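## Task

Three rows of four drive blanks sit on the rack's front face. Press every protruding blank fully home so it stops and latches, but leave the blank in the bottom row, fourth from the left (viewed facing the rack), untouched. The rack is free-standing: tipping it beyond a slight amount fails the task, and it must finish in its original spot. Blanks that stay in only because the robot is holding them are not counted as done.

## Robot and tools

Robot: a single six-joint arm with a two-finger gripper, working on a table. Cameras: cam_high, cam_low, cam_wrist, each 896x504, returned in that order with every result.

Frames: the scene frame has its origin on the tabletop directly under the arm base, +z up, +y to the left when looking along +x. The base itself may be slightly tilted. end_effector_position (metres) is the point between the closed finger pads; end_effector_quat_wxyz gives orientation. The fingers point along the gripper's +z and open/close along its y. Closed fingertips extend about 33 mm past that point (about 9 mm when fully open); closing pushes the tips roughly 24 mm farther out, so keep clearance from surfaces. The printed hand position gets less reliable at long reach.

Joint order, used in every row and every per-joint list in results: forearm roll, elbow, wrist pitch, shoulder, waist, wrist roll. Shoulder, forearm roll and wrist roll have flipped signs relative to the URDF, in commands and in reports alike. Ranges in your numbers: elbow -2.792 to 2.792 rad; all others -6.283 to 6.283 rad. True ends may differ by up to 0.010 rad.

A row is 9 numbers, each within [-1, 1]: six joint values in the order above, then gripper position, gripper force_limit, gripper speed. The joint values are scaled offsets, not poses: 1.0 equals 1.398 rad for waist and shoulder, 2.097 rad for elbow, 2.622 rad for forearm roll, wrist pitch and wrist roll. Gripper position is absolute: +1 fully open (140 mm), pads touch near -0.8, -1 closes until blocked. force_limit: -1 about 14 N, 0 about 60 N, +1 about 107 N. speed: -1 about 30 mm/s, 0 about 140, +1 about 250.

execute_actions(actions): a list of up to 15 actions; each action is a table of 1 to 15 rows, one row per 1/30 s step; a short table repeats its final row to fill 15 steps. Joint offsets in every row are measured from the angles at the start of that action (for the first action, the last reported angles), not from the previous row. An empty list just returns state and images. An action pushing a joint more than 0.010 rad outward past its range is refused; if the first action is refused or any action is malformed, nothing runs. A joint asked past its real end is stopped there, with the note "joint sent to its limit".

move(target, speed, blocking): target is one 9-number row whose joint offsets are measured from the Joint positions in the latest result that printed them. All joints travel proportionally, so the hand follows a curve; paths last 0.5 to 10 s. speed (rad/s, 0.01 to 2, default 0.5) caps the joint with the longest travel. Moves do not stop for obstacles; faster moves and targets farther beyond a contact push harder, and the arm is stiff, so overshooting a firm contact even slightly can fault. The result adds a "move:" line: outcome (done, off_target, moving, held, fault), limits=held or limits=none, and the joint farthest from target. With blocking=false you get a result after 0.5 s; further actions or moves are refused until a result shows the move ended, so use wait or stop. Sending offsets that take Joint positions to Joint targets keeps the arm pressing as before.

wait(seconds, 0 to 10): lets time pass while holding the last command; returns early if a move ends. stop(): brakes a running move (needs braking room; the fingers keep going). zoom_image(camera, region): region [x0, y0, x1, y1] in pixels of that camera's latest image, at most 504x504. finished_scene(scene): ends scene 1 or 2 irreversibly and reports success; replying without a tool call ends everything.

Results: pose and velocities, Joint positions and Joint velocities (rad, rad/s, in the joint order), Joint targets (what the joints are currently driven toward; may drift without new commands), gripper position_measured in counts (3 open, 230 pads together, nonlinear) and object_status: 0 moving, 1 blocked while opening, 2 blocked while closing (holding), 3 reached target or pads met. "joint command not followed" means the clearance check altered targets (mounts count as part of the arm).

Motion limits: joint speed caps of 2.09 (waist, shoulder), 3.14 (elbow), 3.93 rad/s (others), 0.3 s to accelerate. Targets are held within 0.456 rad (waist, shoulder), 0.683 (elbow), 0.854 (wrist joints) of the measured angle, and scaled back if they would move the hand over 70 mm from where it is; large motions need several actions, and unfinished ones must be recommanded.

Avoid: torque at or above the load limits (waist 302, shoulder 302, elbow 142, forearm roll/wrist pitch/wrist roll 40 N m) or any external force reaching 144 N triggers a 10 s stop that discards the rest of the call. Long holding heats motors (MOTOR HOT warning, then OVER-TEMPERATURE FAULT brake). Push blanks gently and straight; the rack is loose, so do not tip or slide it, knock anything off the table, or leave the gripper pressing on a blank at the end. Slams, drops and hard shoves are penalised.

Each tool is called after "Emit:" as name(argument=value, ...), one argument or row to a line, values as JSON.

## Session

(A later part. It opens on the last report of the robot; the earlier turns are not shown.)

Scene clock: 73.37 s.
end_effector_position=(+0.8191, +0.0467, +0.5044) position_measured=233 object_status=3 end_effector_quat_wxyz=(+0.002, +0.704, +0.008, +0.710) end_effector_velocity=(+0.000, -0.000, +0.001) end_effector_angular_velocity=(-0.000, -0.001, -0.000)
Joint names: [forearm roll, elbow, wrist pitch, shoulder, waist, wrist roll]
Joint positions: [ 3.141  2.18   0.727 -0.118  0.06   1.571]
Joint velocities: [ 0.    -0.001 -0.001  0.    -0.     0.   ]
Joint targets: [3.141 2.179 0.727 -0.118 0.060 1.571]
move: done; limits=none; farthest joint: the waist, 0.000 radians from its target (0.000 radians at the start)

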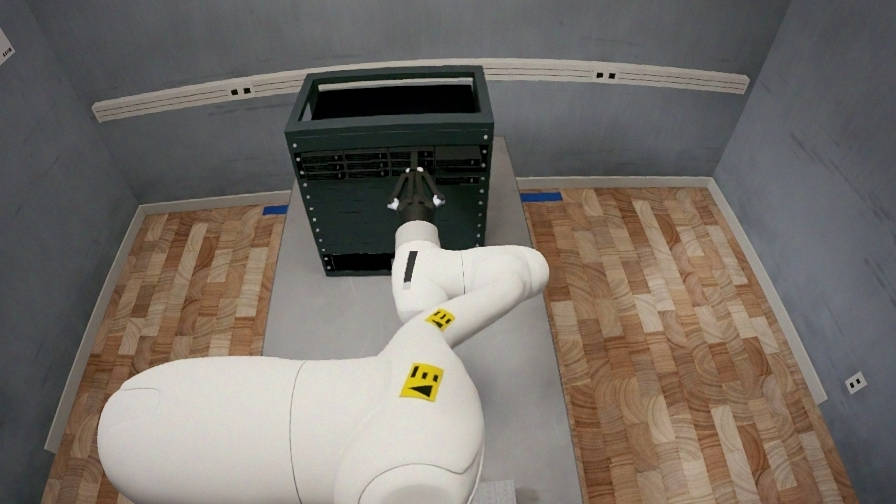

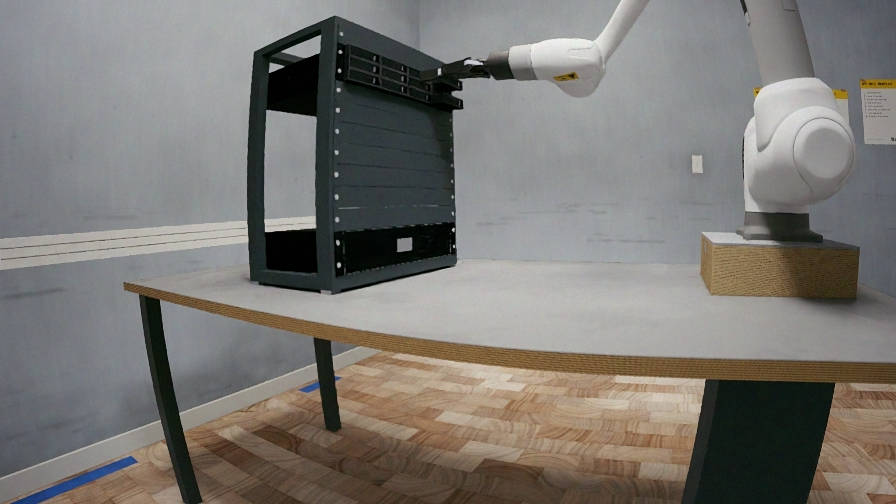

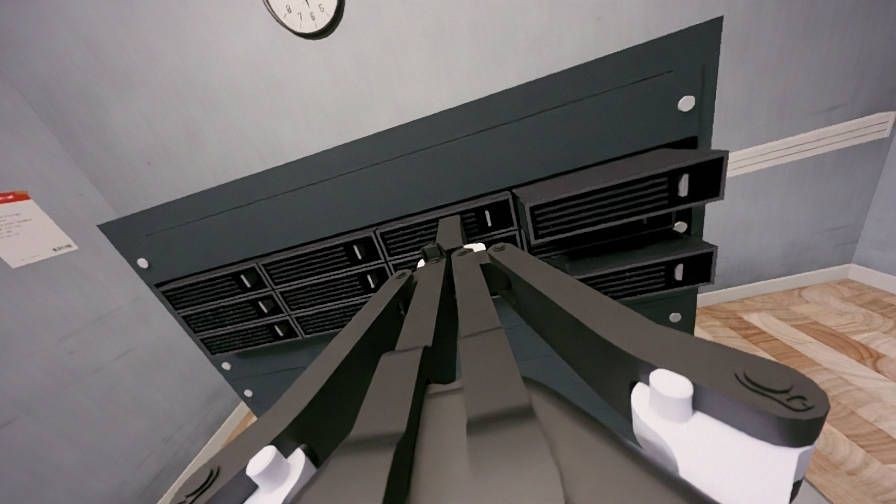

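Emit:
move(
  target=[0,0.050,0.000,0.075,0,0,-1,0,0],
  speed=0.2,
)

Emit:
move(
  target=[0,0,0,0,-0.085,0,-1,0,0],
  speed=0.2,
)

Emit:
zoom_image(
  camera="cam_low",
  region=[380, 50, 500, 120],
)

Emit:
zoom_image(
  camera="cam_wrist",
  region=[100, 150, 600, 400],
)

Scene clock: 79.10 s.
end_effector_position=(+0.7543, +0.0462, +0.5080) position_measured=233 object_status=3 end_effector_quat_wxyz=(+0.002, +0.704, +0.008, +0.710) end_effector_velocity=(-0.000, -0.001, +0.001) end_effector_angular_velocity=(+0.000, -0.001, -0.001)
Joint names: [forearm roll, elbow, wrist pitch, shoulder, waist, wrist roll]
Joint positions: [ 3.141  2.284  0.727 -0.013  0.06   1.571]
Joint velocities: [-0.    -0.     0.     0.001 -0.001  0.   ]
Joint targets: [3.141 2.284 0.727 -0.013 0.060 1.571]
move: done; limits=none; farthest joint: the elbow, 0.001 radians from its target (0.105 radians at the start)

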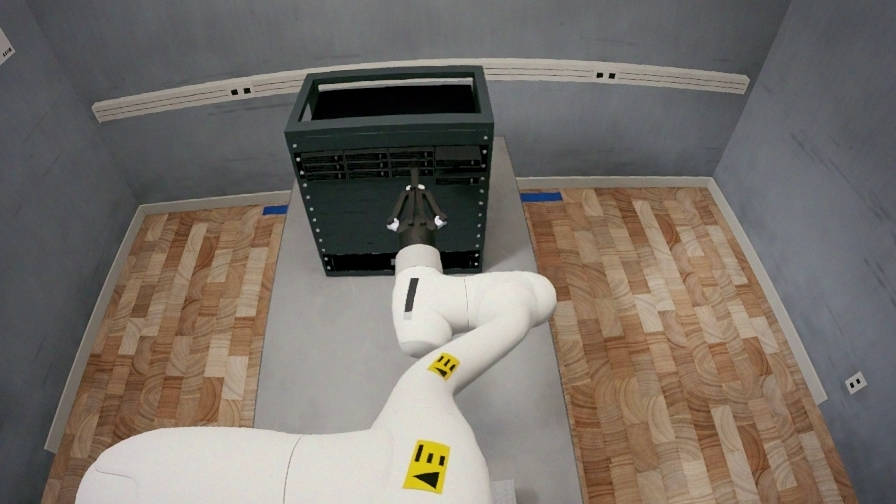

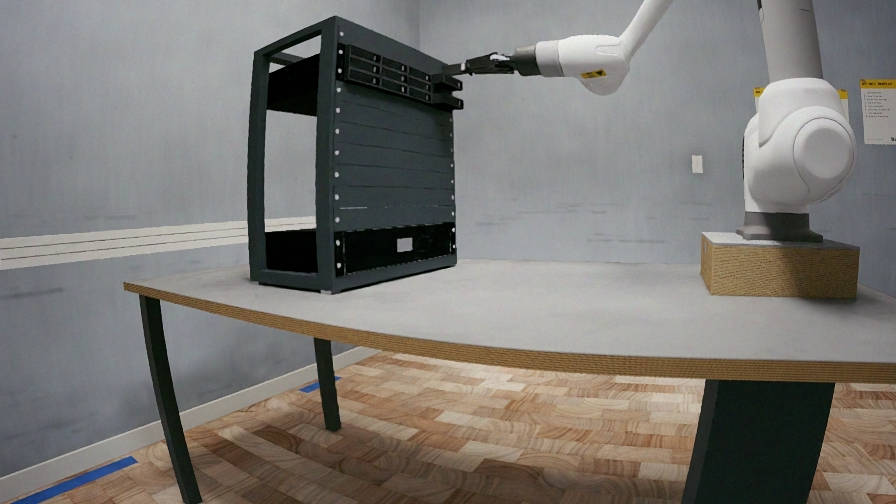

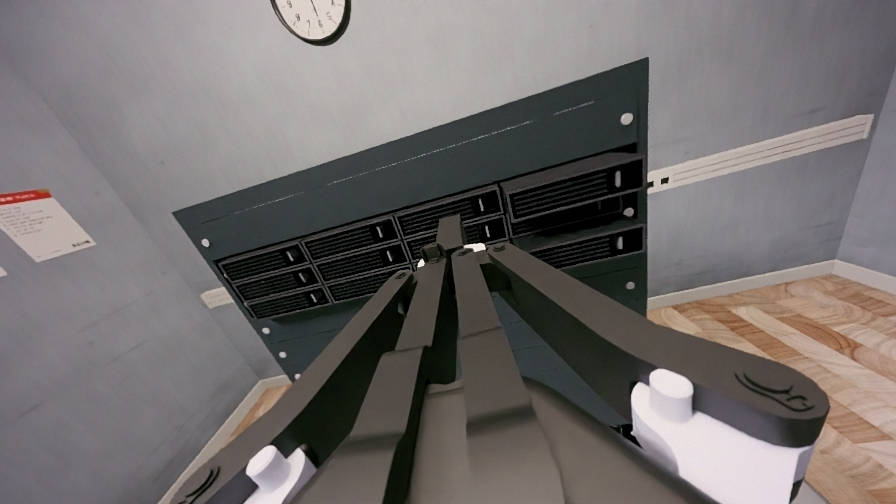

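Scene clock: 80.10 s.
end_effector_position=(+0.7537, -0.0439, +0.5093) position_measured=233 object_status=3 end_effector_quat_wxyz=(+0.044, +0.702, -0.034, +0.710) end_effector_velocity=(+0.001, -0.001, +0.001) end_effector_angular_velocity=(-0.001, -0.002, -0.001)
Joint names: [forearm roll, elbow, wrist pitch, shoulder, waist, wrist roll]
Joint positions: [ 3.141  2.284  0.727 -0.013 -0.058  1.571]
Joint velocities: [ 0.001 -0.002 -0.     0.    -0.001  0.   ]
Joint targets: [3.141 2.284 0.727 -0.013 -0.058 1.571]
move: done; limits=none; farthest joint: the waist, 0.000 radians from its target (0.119 radians at the start)

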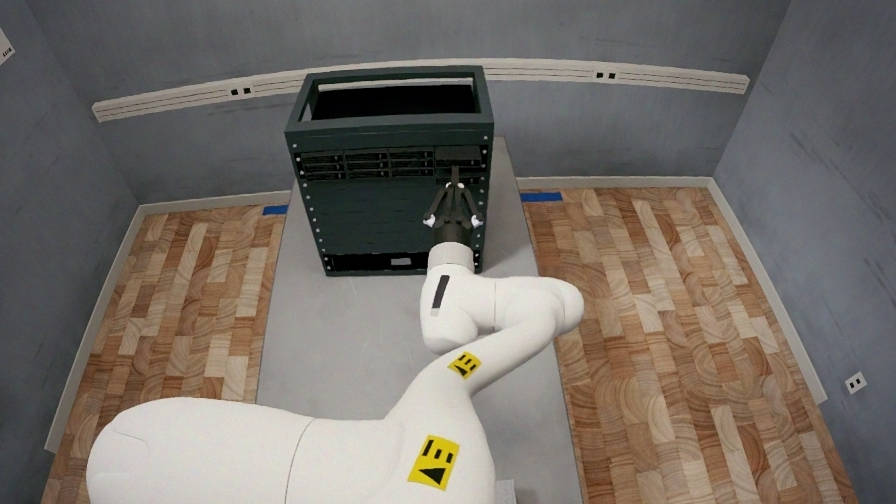

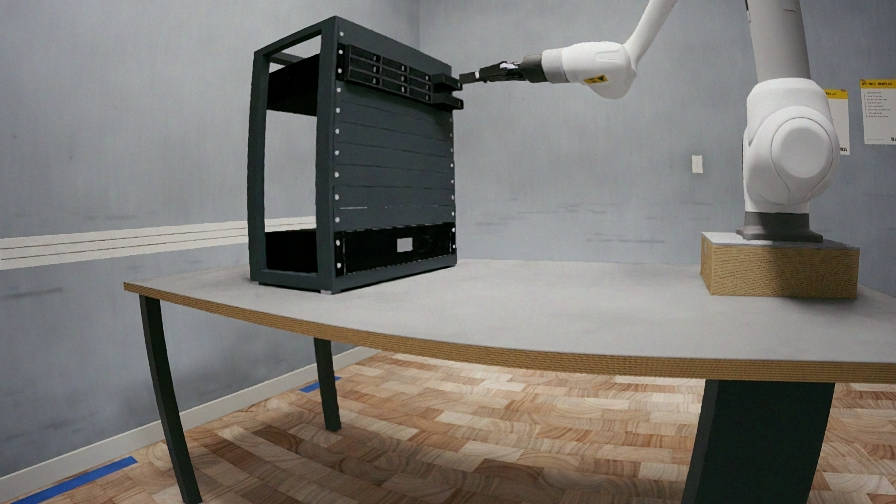

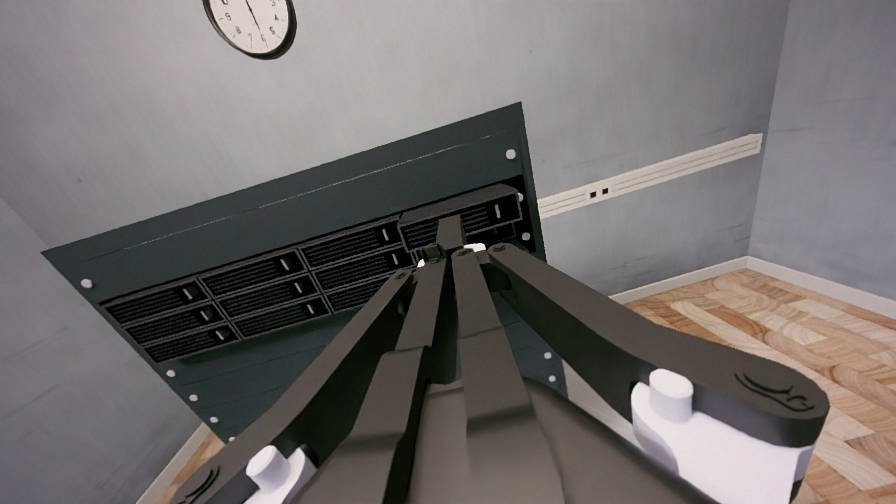

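Region (380, 50, 500, 120) of cam_low's 896x504 image, scaled by 4.200, with more detail than that image has; it fills the top 294 rows of this view, and the rest is white.

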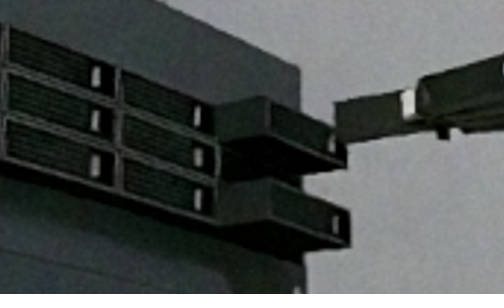

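Region (100, 150, 600, 400) of cam_wrist's 896x504 image, scaled by 1.008, with more detail than that image has.

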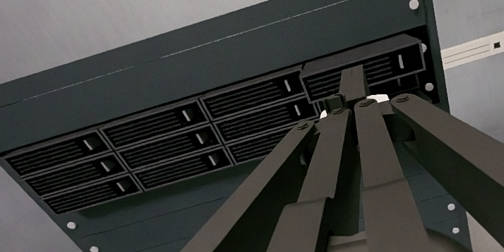

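Emit:
move(
  target=[0,-0.044,0,-0.066,0,0,-1,0,0],
  speed=0.04,
)

Emit:
zoom_image(
  camera="cam_low",
  region=[400, 50, 500, 110],
)

Scene clock: 85.67 s.
end_effector_position=(+0.8105, -0.0502, +0.5065) position_measured=233 object_status=3 end_effector_quat_wxyz=(+0.044, +0.702, -0.034, +0.710) end_effector_velocity=(+0.001, -0.001, +0.001) end_effector_angular_velocity=(-0.002, -0.002, -0.001)
Joint names: [forearm roll, elbow, wrist pitch, shoulder, waist, wrist roll]
Joint positions: [ 3.141  2.192  0.727 -0.105 -0.058  1.571]
Joint velocities: [-0.    -0.003 -0.    -0.    -0.001  0.002]
Joint targets: [3.141 2.192 0.727 -0.105 -0.058 1.571]
move: done; limits=none; farthest joint: the waist, 0.000 radians from its target (0.000 radians at the start)

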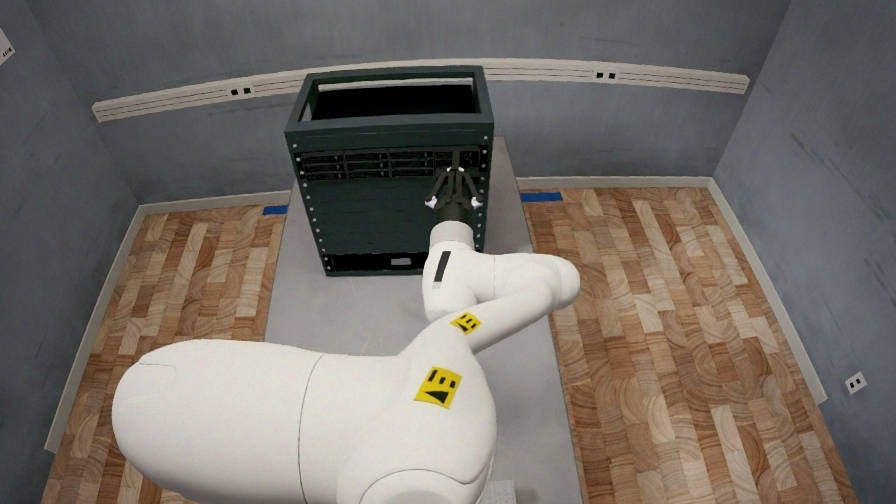

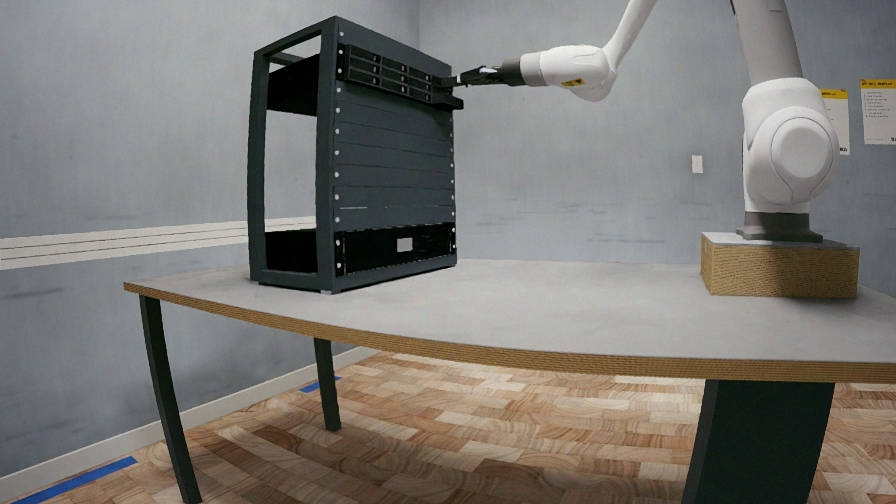

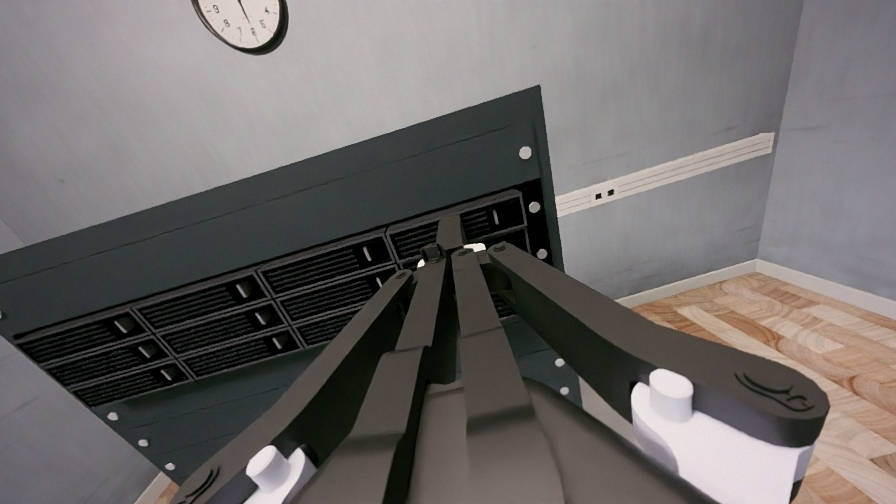

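Region (400, 50, 500, 110) of cam_low's 896x504 image, scaled by 5.040, with more detail than that image has; it fills the top 302 rows of this view, and the rest is white.

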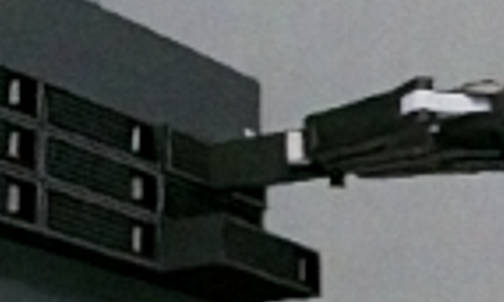

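Only ~2–3 mm appear left.

Emit:
move(
  target=[0,-0.0024,-0.0002,-0.0032,0,0,-1,0,0],
  speed=0.01,
)

Emit:
zoom_image(
  camera="cam_low",
  region=[400, 50, 500, 110],
)

Emit:
zoom_image(
  camera="cam_wrist",
  region=[340, 170, 560, 290],
)

Scene clock: 89.40 s.
end_effector_position=(+0.8134, -0.0505, +0.5065) position_measured=233 object_status=3 end_effector_quat_wxyz=(+0.044, +0.702, -0.034, +0.710) end_effector_velocity=(+0.000, +0.000, +0.000) end_effector_angular_velocity=(-0.001, +0.000, +0.001)
Joint names: [forearm roll, elbow, wrist pitch, shoulder, waist, wrist roll]
Joint positions: [ 3.141  2.187  0.726 -0.11  -0.058  1.571]
Joint velocities: [ 0.001 -0.001 -0.    -0.     0.     0.   ]
Joint targets: [3.141 2.187 0.726 -0.110 -0.058 1.571]
move: done; limits=none; farthest joint: the waist, 0.000 radians from its target (0.000 radians at the start)

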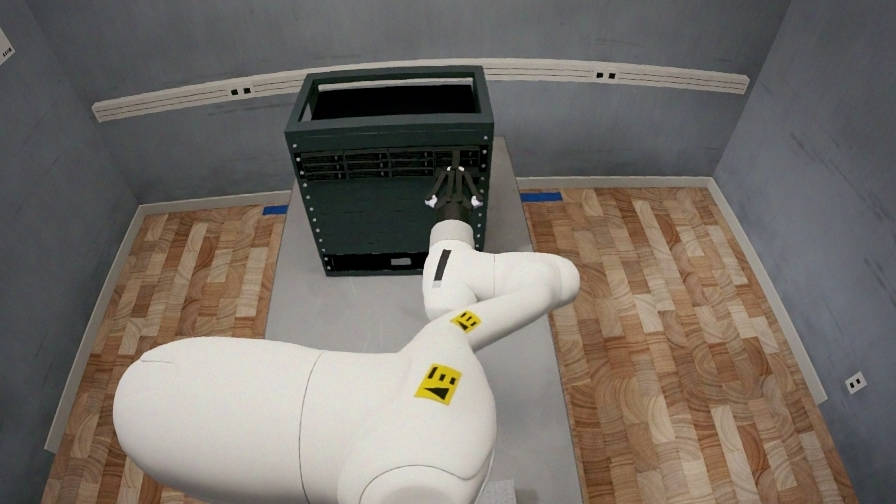

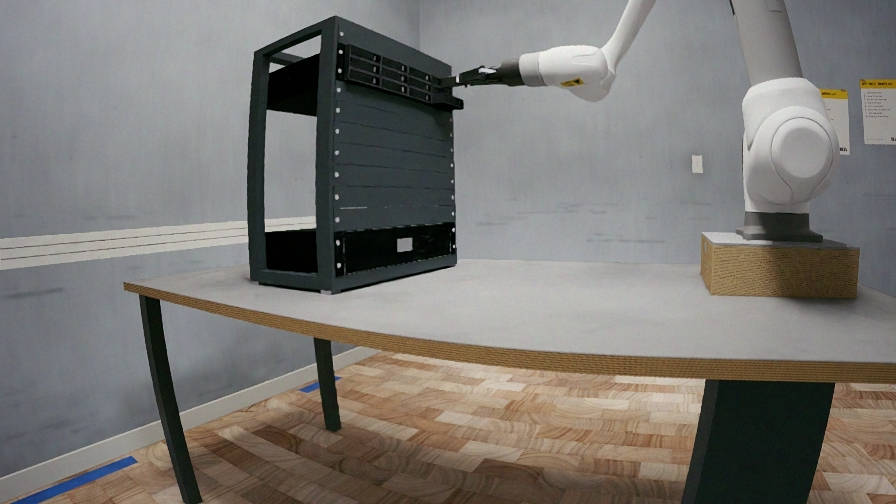

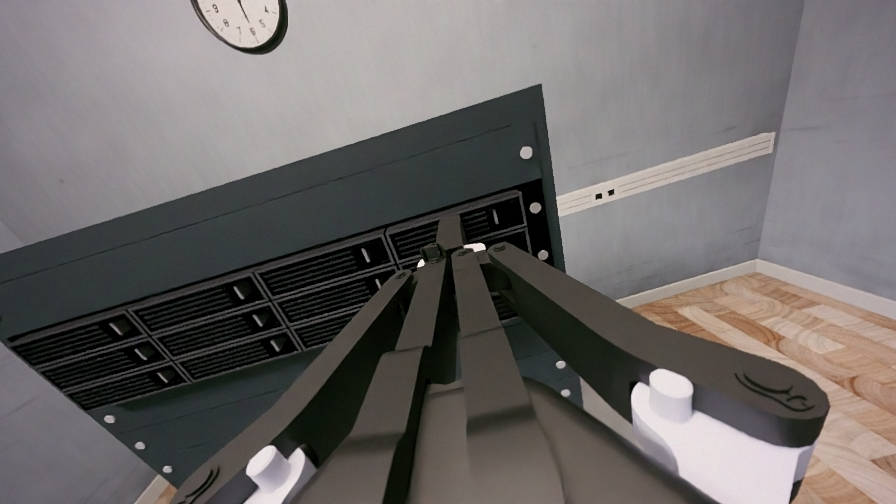

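Region (400, 50, 500, 110) of cam_low's 896x504 image, scaled by 5.040, with more detail than that image has; it fills the top 302 rows of this view, and the rest is white.

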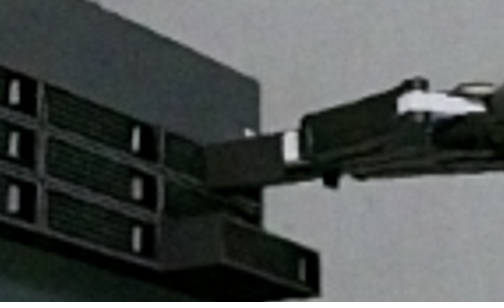

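Region (340, 170, 560, 290) of cam_wrist's 896x504 image, scaled by 2.291, with more detail than that image has; it fills the top 275 rows of this view, and the rest is white.

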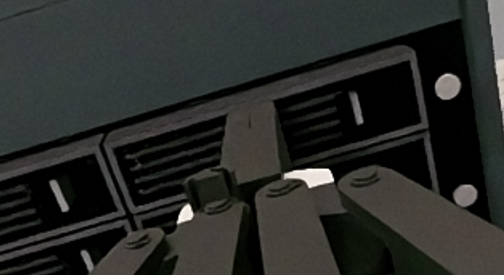

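Emit:
move(
  target=[0,-0.0016,-0.0002,-0.0021,0,0,-1,0,0],
  speed=0.01,
)

Emit:
zoom_image(
  camera="cam_wrist",
  region=[340, 170, 560, 290],
)

Scene clock: 92.80 s.
end_effector_position=(+0.8153, -0.0507, +0.5065) position_measured=233 object_status=3 end_effector_quat_wxyz=(+0.044, +0.702, -0.034, +0.710) end_effector_velocity=(+0.001, +0.000, +0.000) end_effector_angular_velocity=(-0.002, +0.000, +0.000)
Joint names: [forearm roll, elbow, wrist pitch, shoulder, waist, wrist roll]
Joint positions: [ 3.141  2.184  0.726 -0.113 -0.058  1.571]
Joint velocities: [-0.    -0.002 -0.001 -0.001  0.     0.002]
Joint targets: [3.141 2.184 0.726 -0.113 -0.058 1.571]
move: done; limits=none; farthest joint: the waist, 0.000 radians from its target (0.000 radians at the start)

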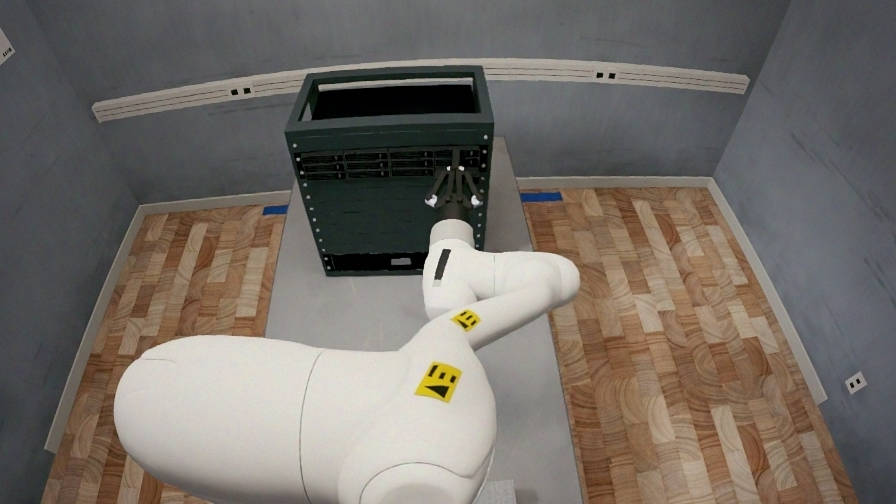

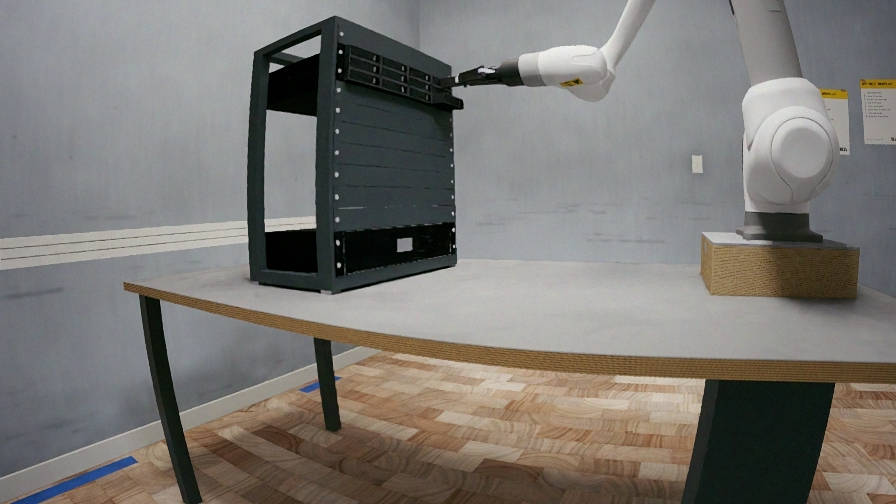

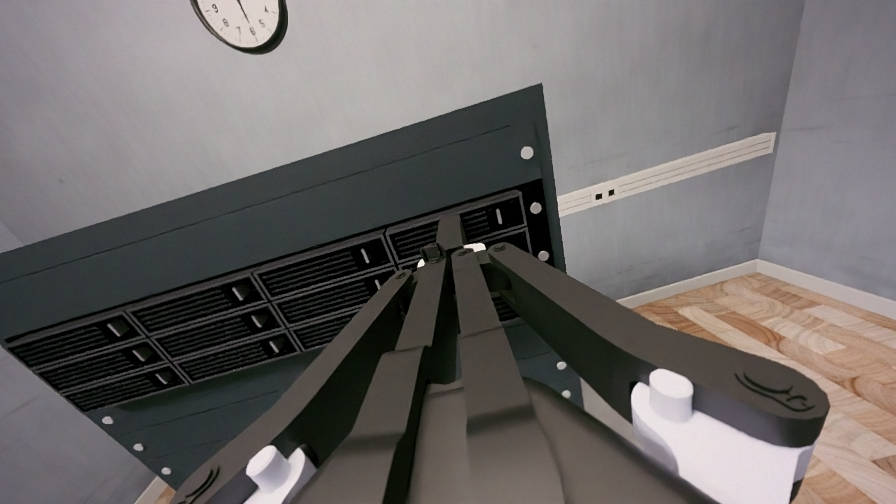

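Region (340, 170, 560, 290) of cam_wrist's 896x504 image, scaled by 2.291, with more detail than that image has; it fills the top 275 rows of this view, and the rest is white.

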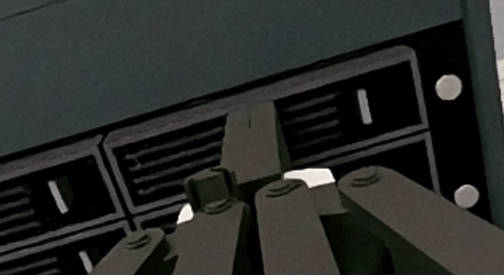

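Latched. Retreat and inspect.

Emit:
move(
  target=[0,0.06,0,0.09,0,0,-1,0,0],
  speed=0.3,
)

Emit:
zoom_image(
  camera="cam_low",
  region=[330, 35, 480, 120],
)

Scene clock: 97.33 s.
end_effector_position=(+0.7379, -0.0421, +0.5095) position_measured=233 object_status=3 end_effector_quat_wxyz=(+0.044, +0.702, -0.034, +0.710) end_effector_velocity=(-0.001, +0.000, -0.000) end_effector_angular_velocity=(+0.002, -0.000, -0.000)
Joint names: [forearm roll, elbow, wrist pitch, shoulder, waist, wrist roll]
Joint positions: [ 3.141  2.31   0.726  0.013 -0.058  1.571]
Joint velocities: [-0.     0.001  0.     0.001  0.    -0.001]
Joint targets: [3.141 2.310 0.726 0.013 -0.058 1.571]
move: done; limits=none; farthest joint: the waist, 0.000 radians from its target (0.000 radians at the start)

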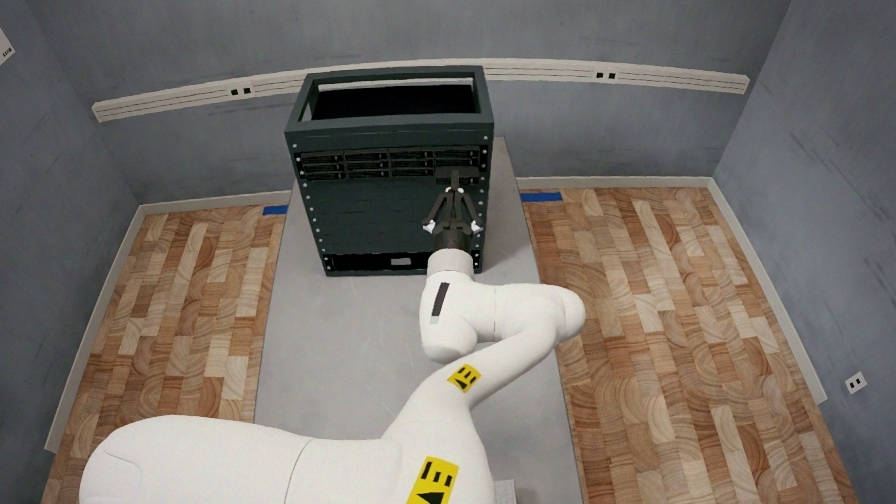

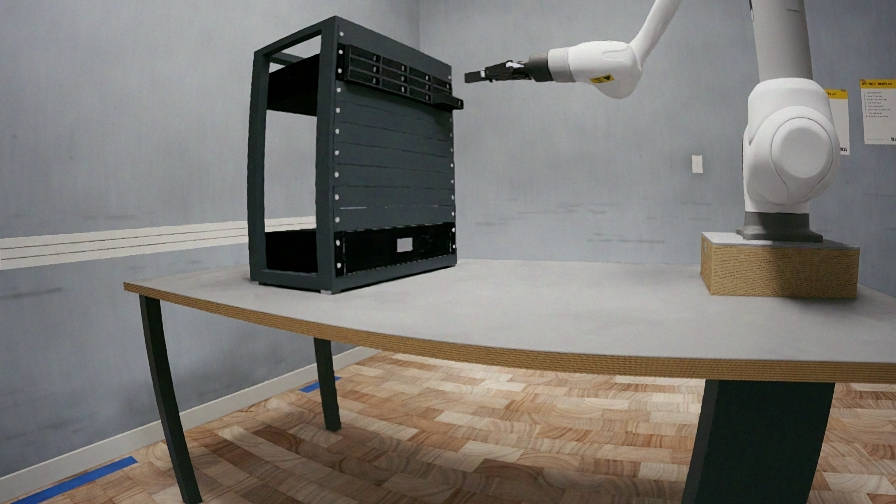

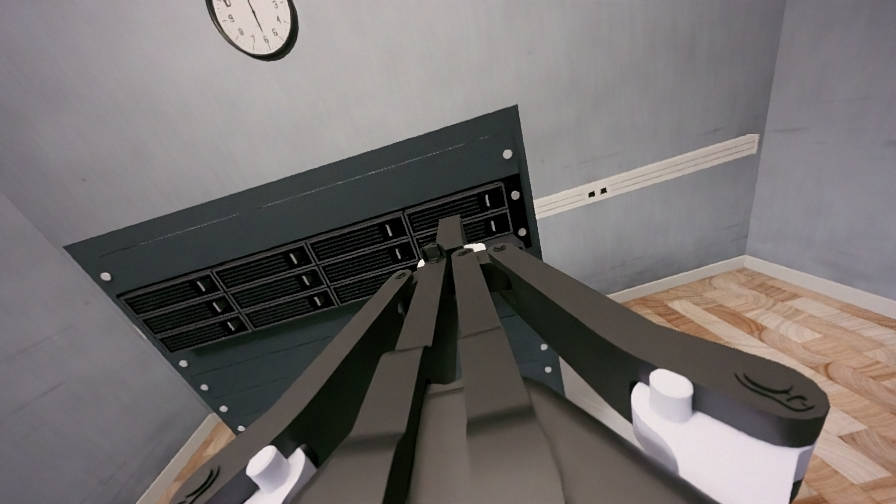

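Region (330, 35, 480, 120) of cam_low's 896x504 image, scaled by 3.360, with more detail than that image has; it fills the top 286 rows of this view, and the rest is white.

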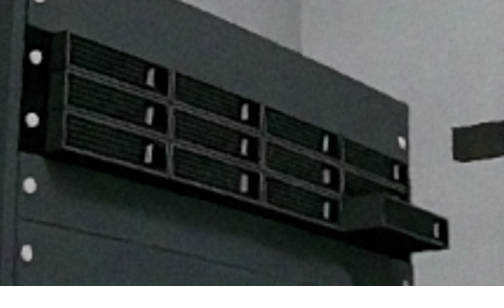

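Emit:
zoom_image(
  camera="cam_wrist",
  region=[270, 190, 440, 310],
)

Emit:
zoom_image(
  camera="cam_low",
  region=[395, 60, 455, 105],
)

Region (270, 190, 440, 310) of cam_wrist's 896x504 image, scaled by 2.965, with more detail than that image has; it fills the top 356 rows of this view, and the rest is white.

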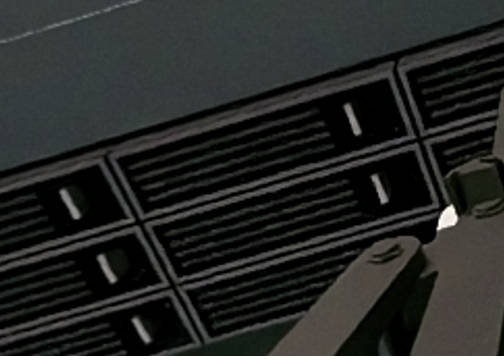

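Region (395, 60, 455, 105) of cam_low's 896x504 image, scaled by 8.400, with more detail than that image has; it fills the top 378 rows of this view, and the rest is white.

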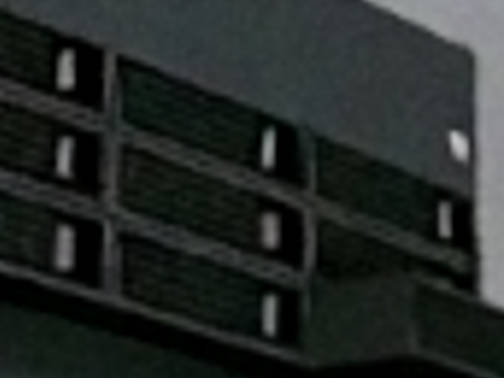

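Emit:
finished_scene(
  scene=1,
)

The scene is finished: the task was done.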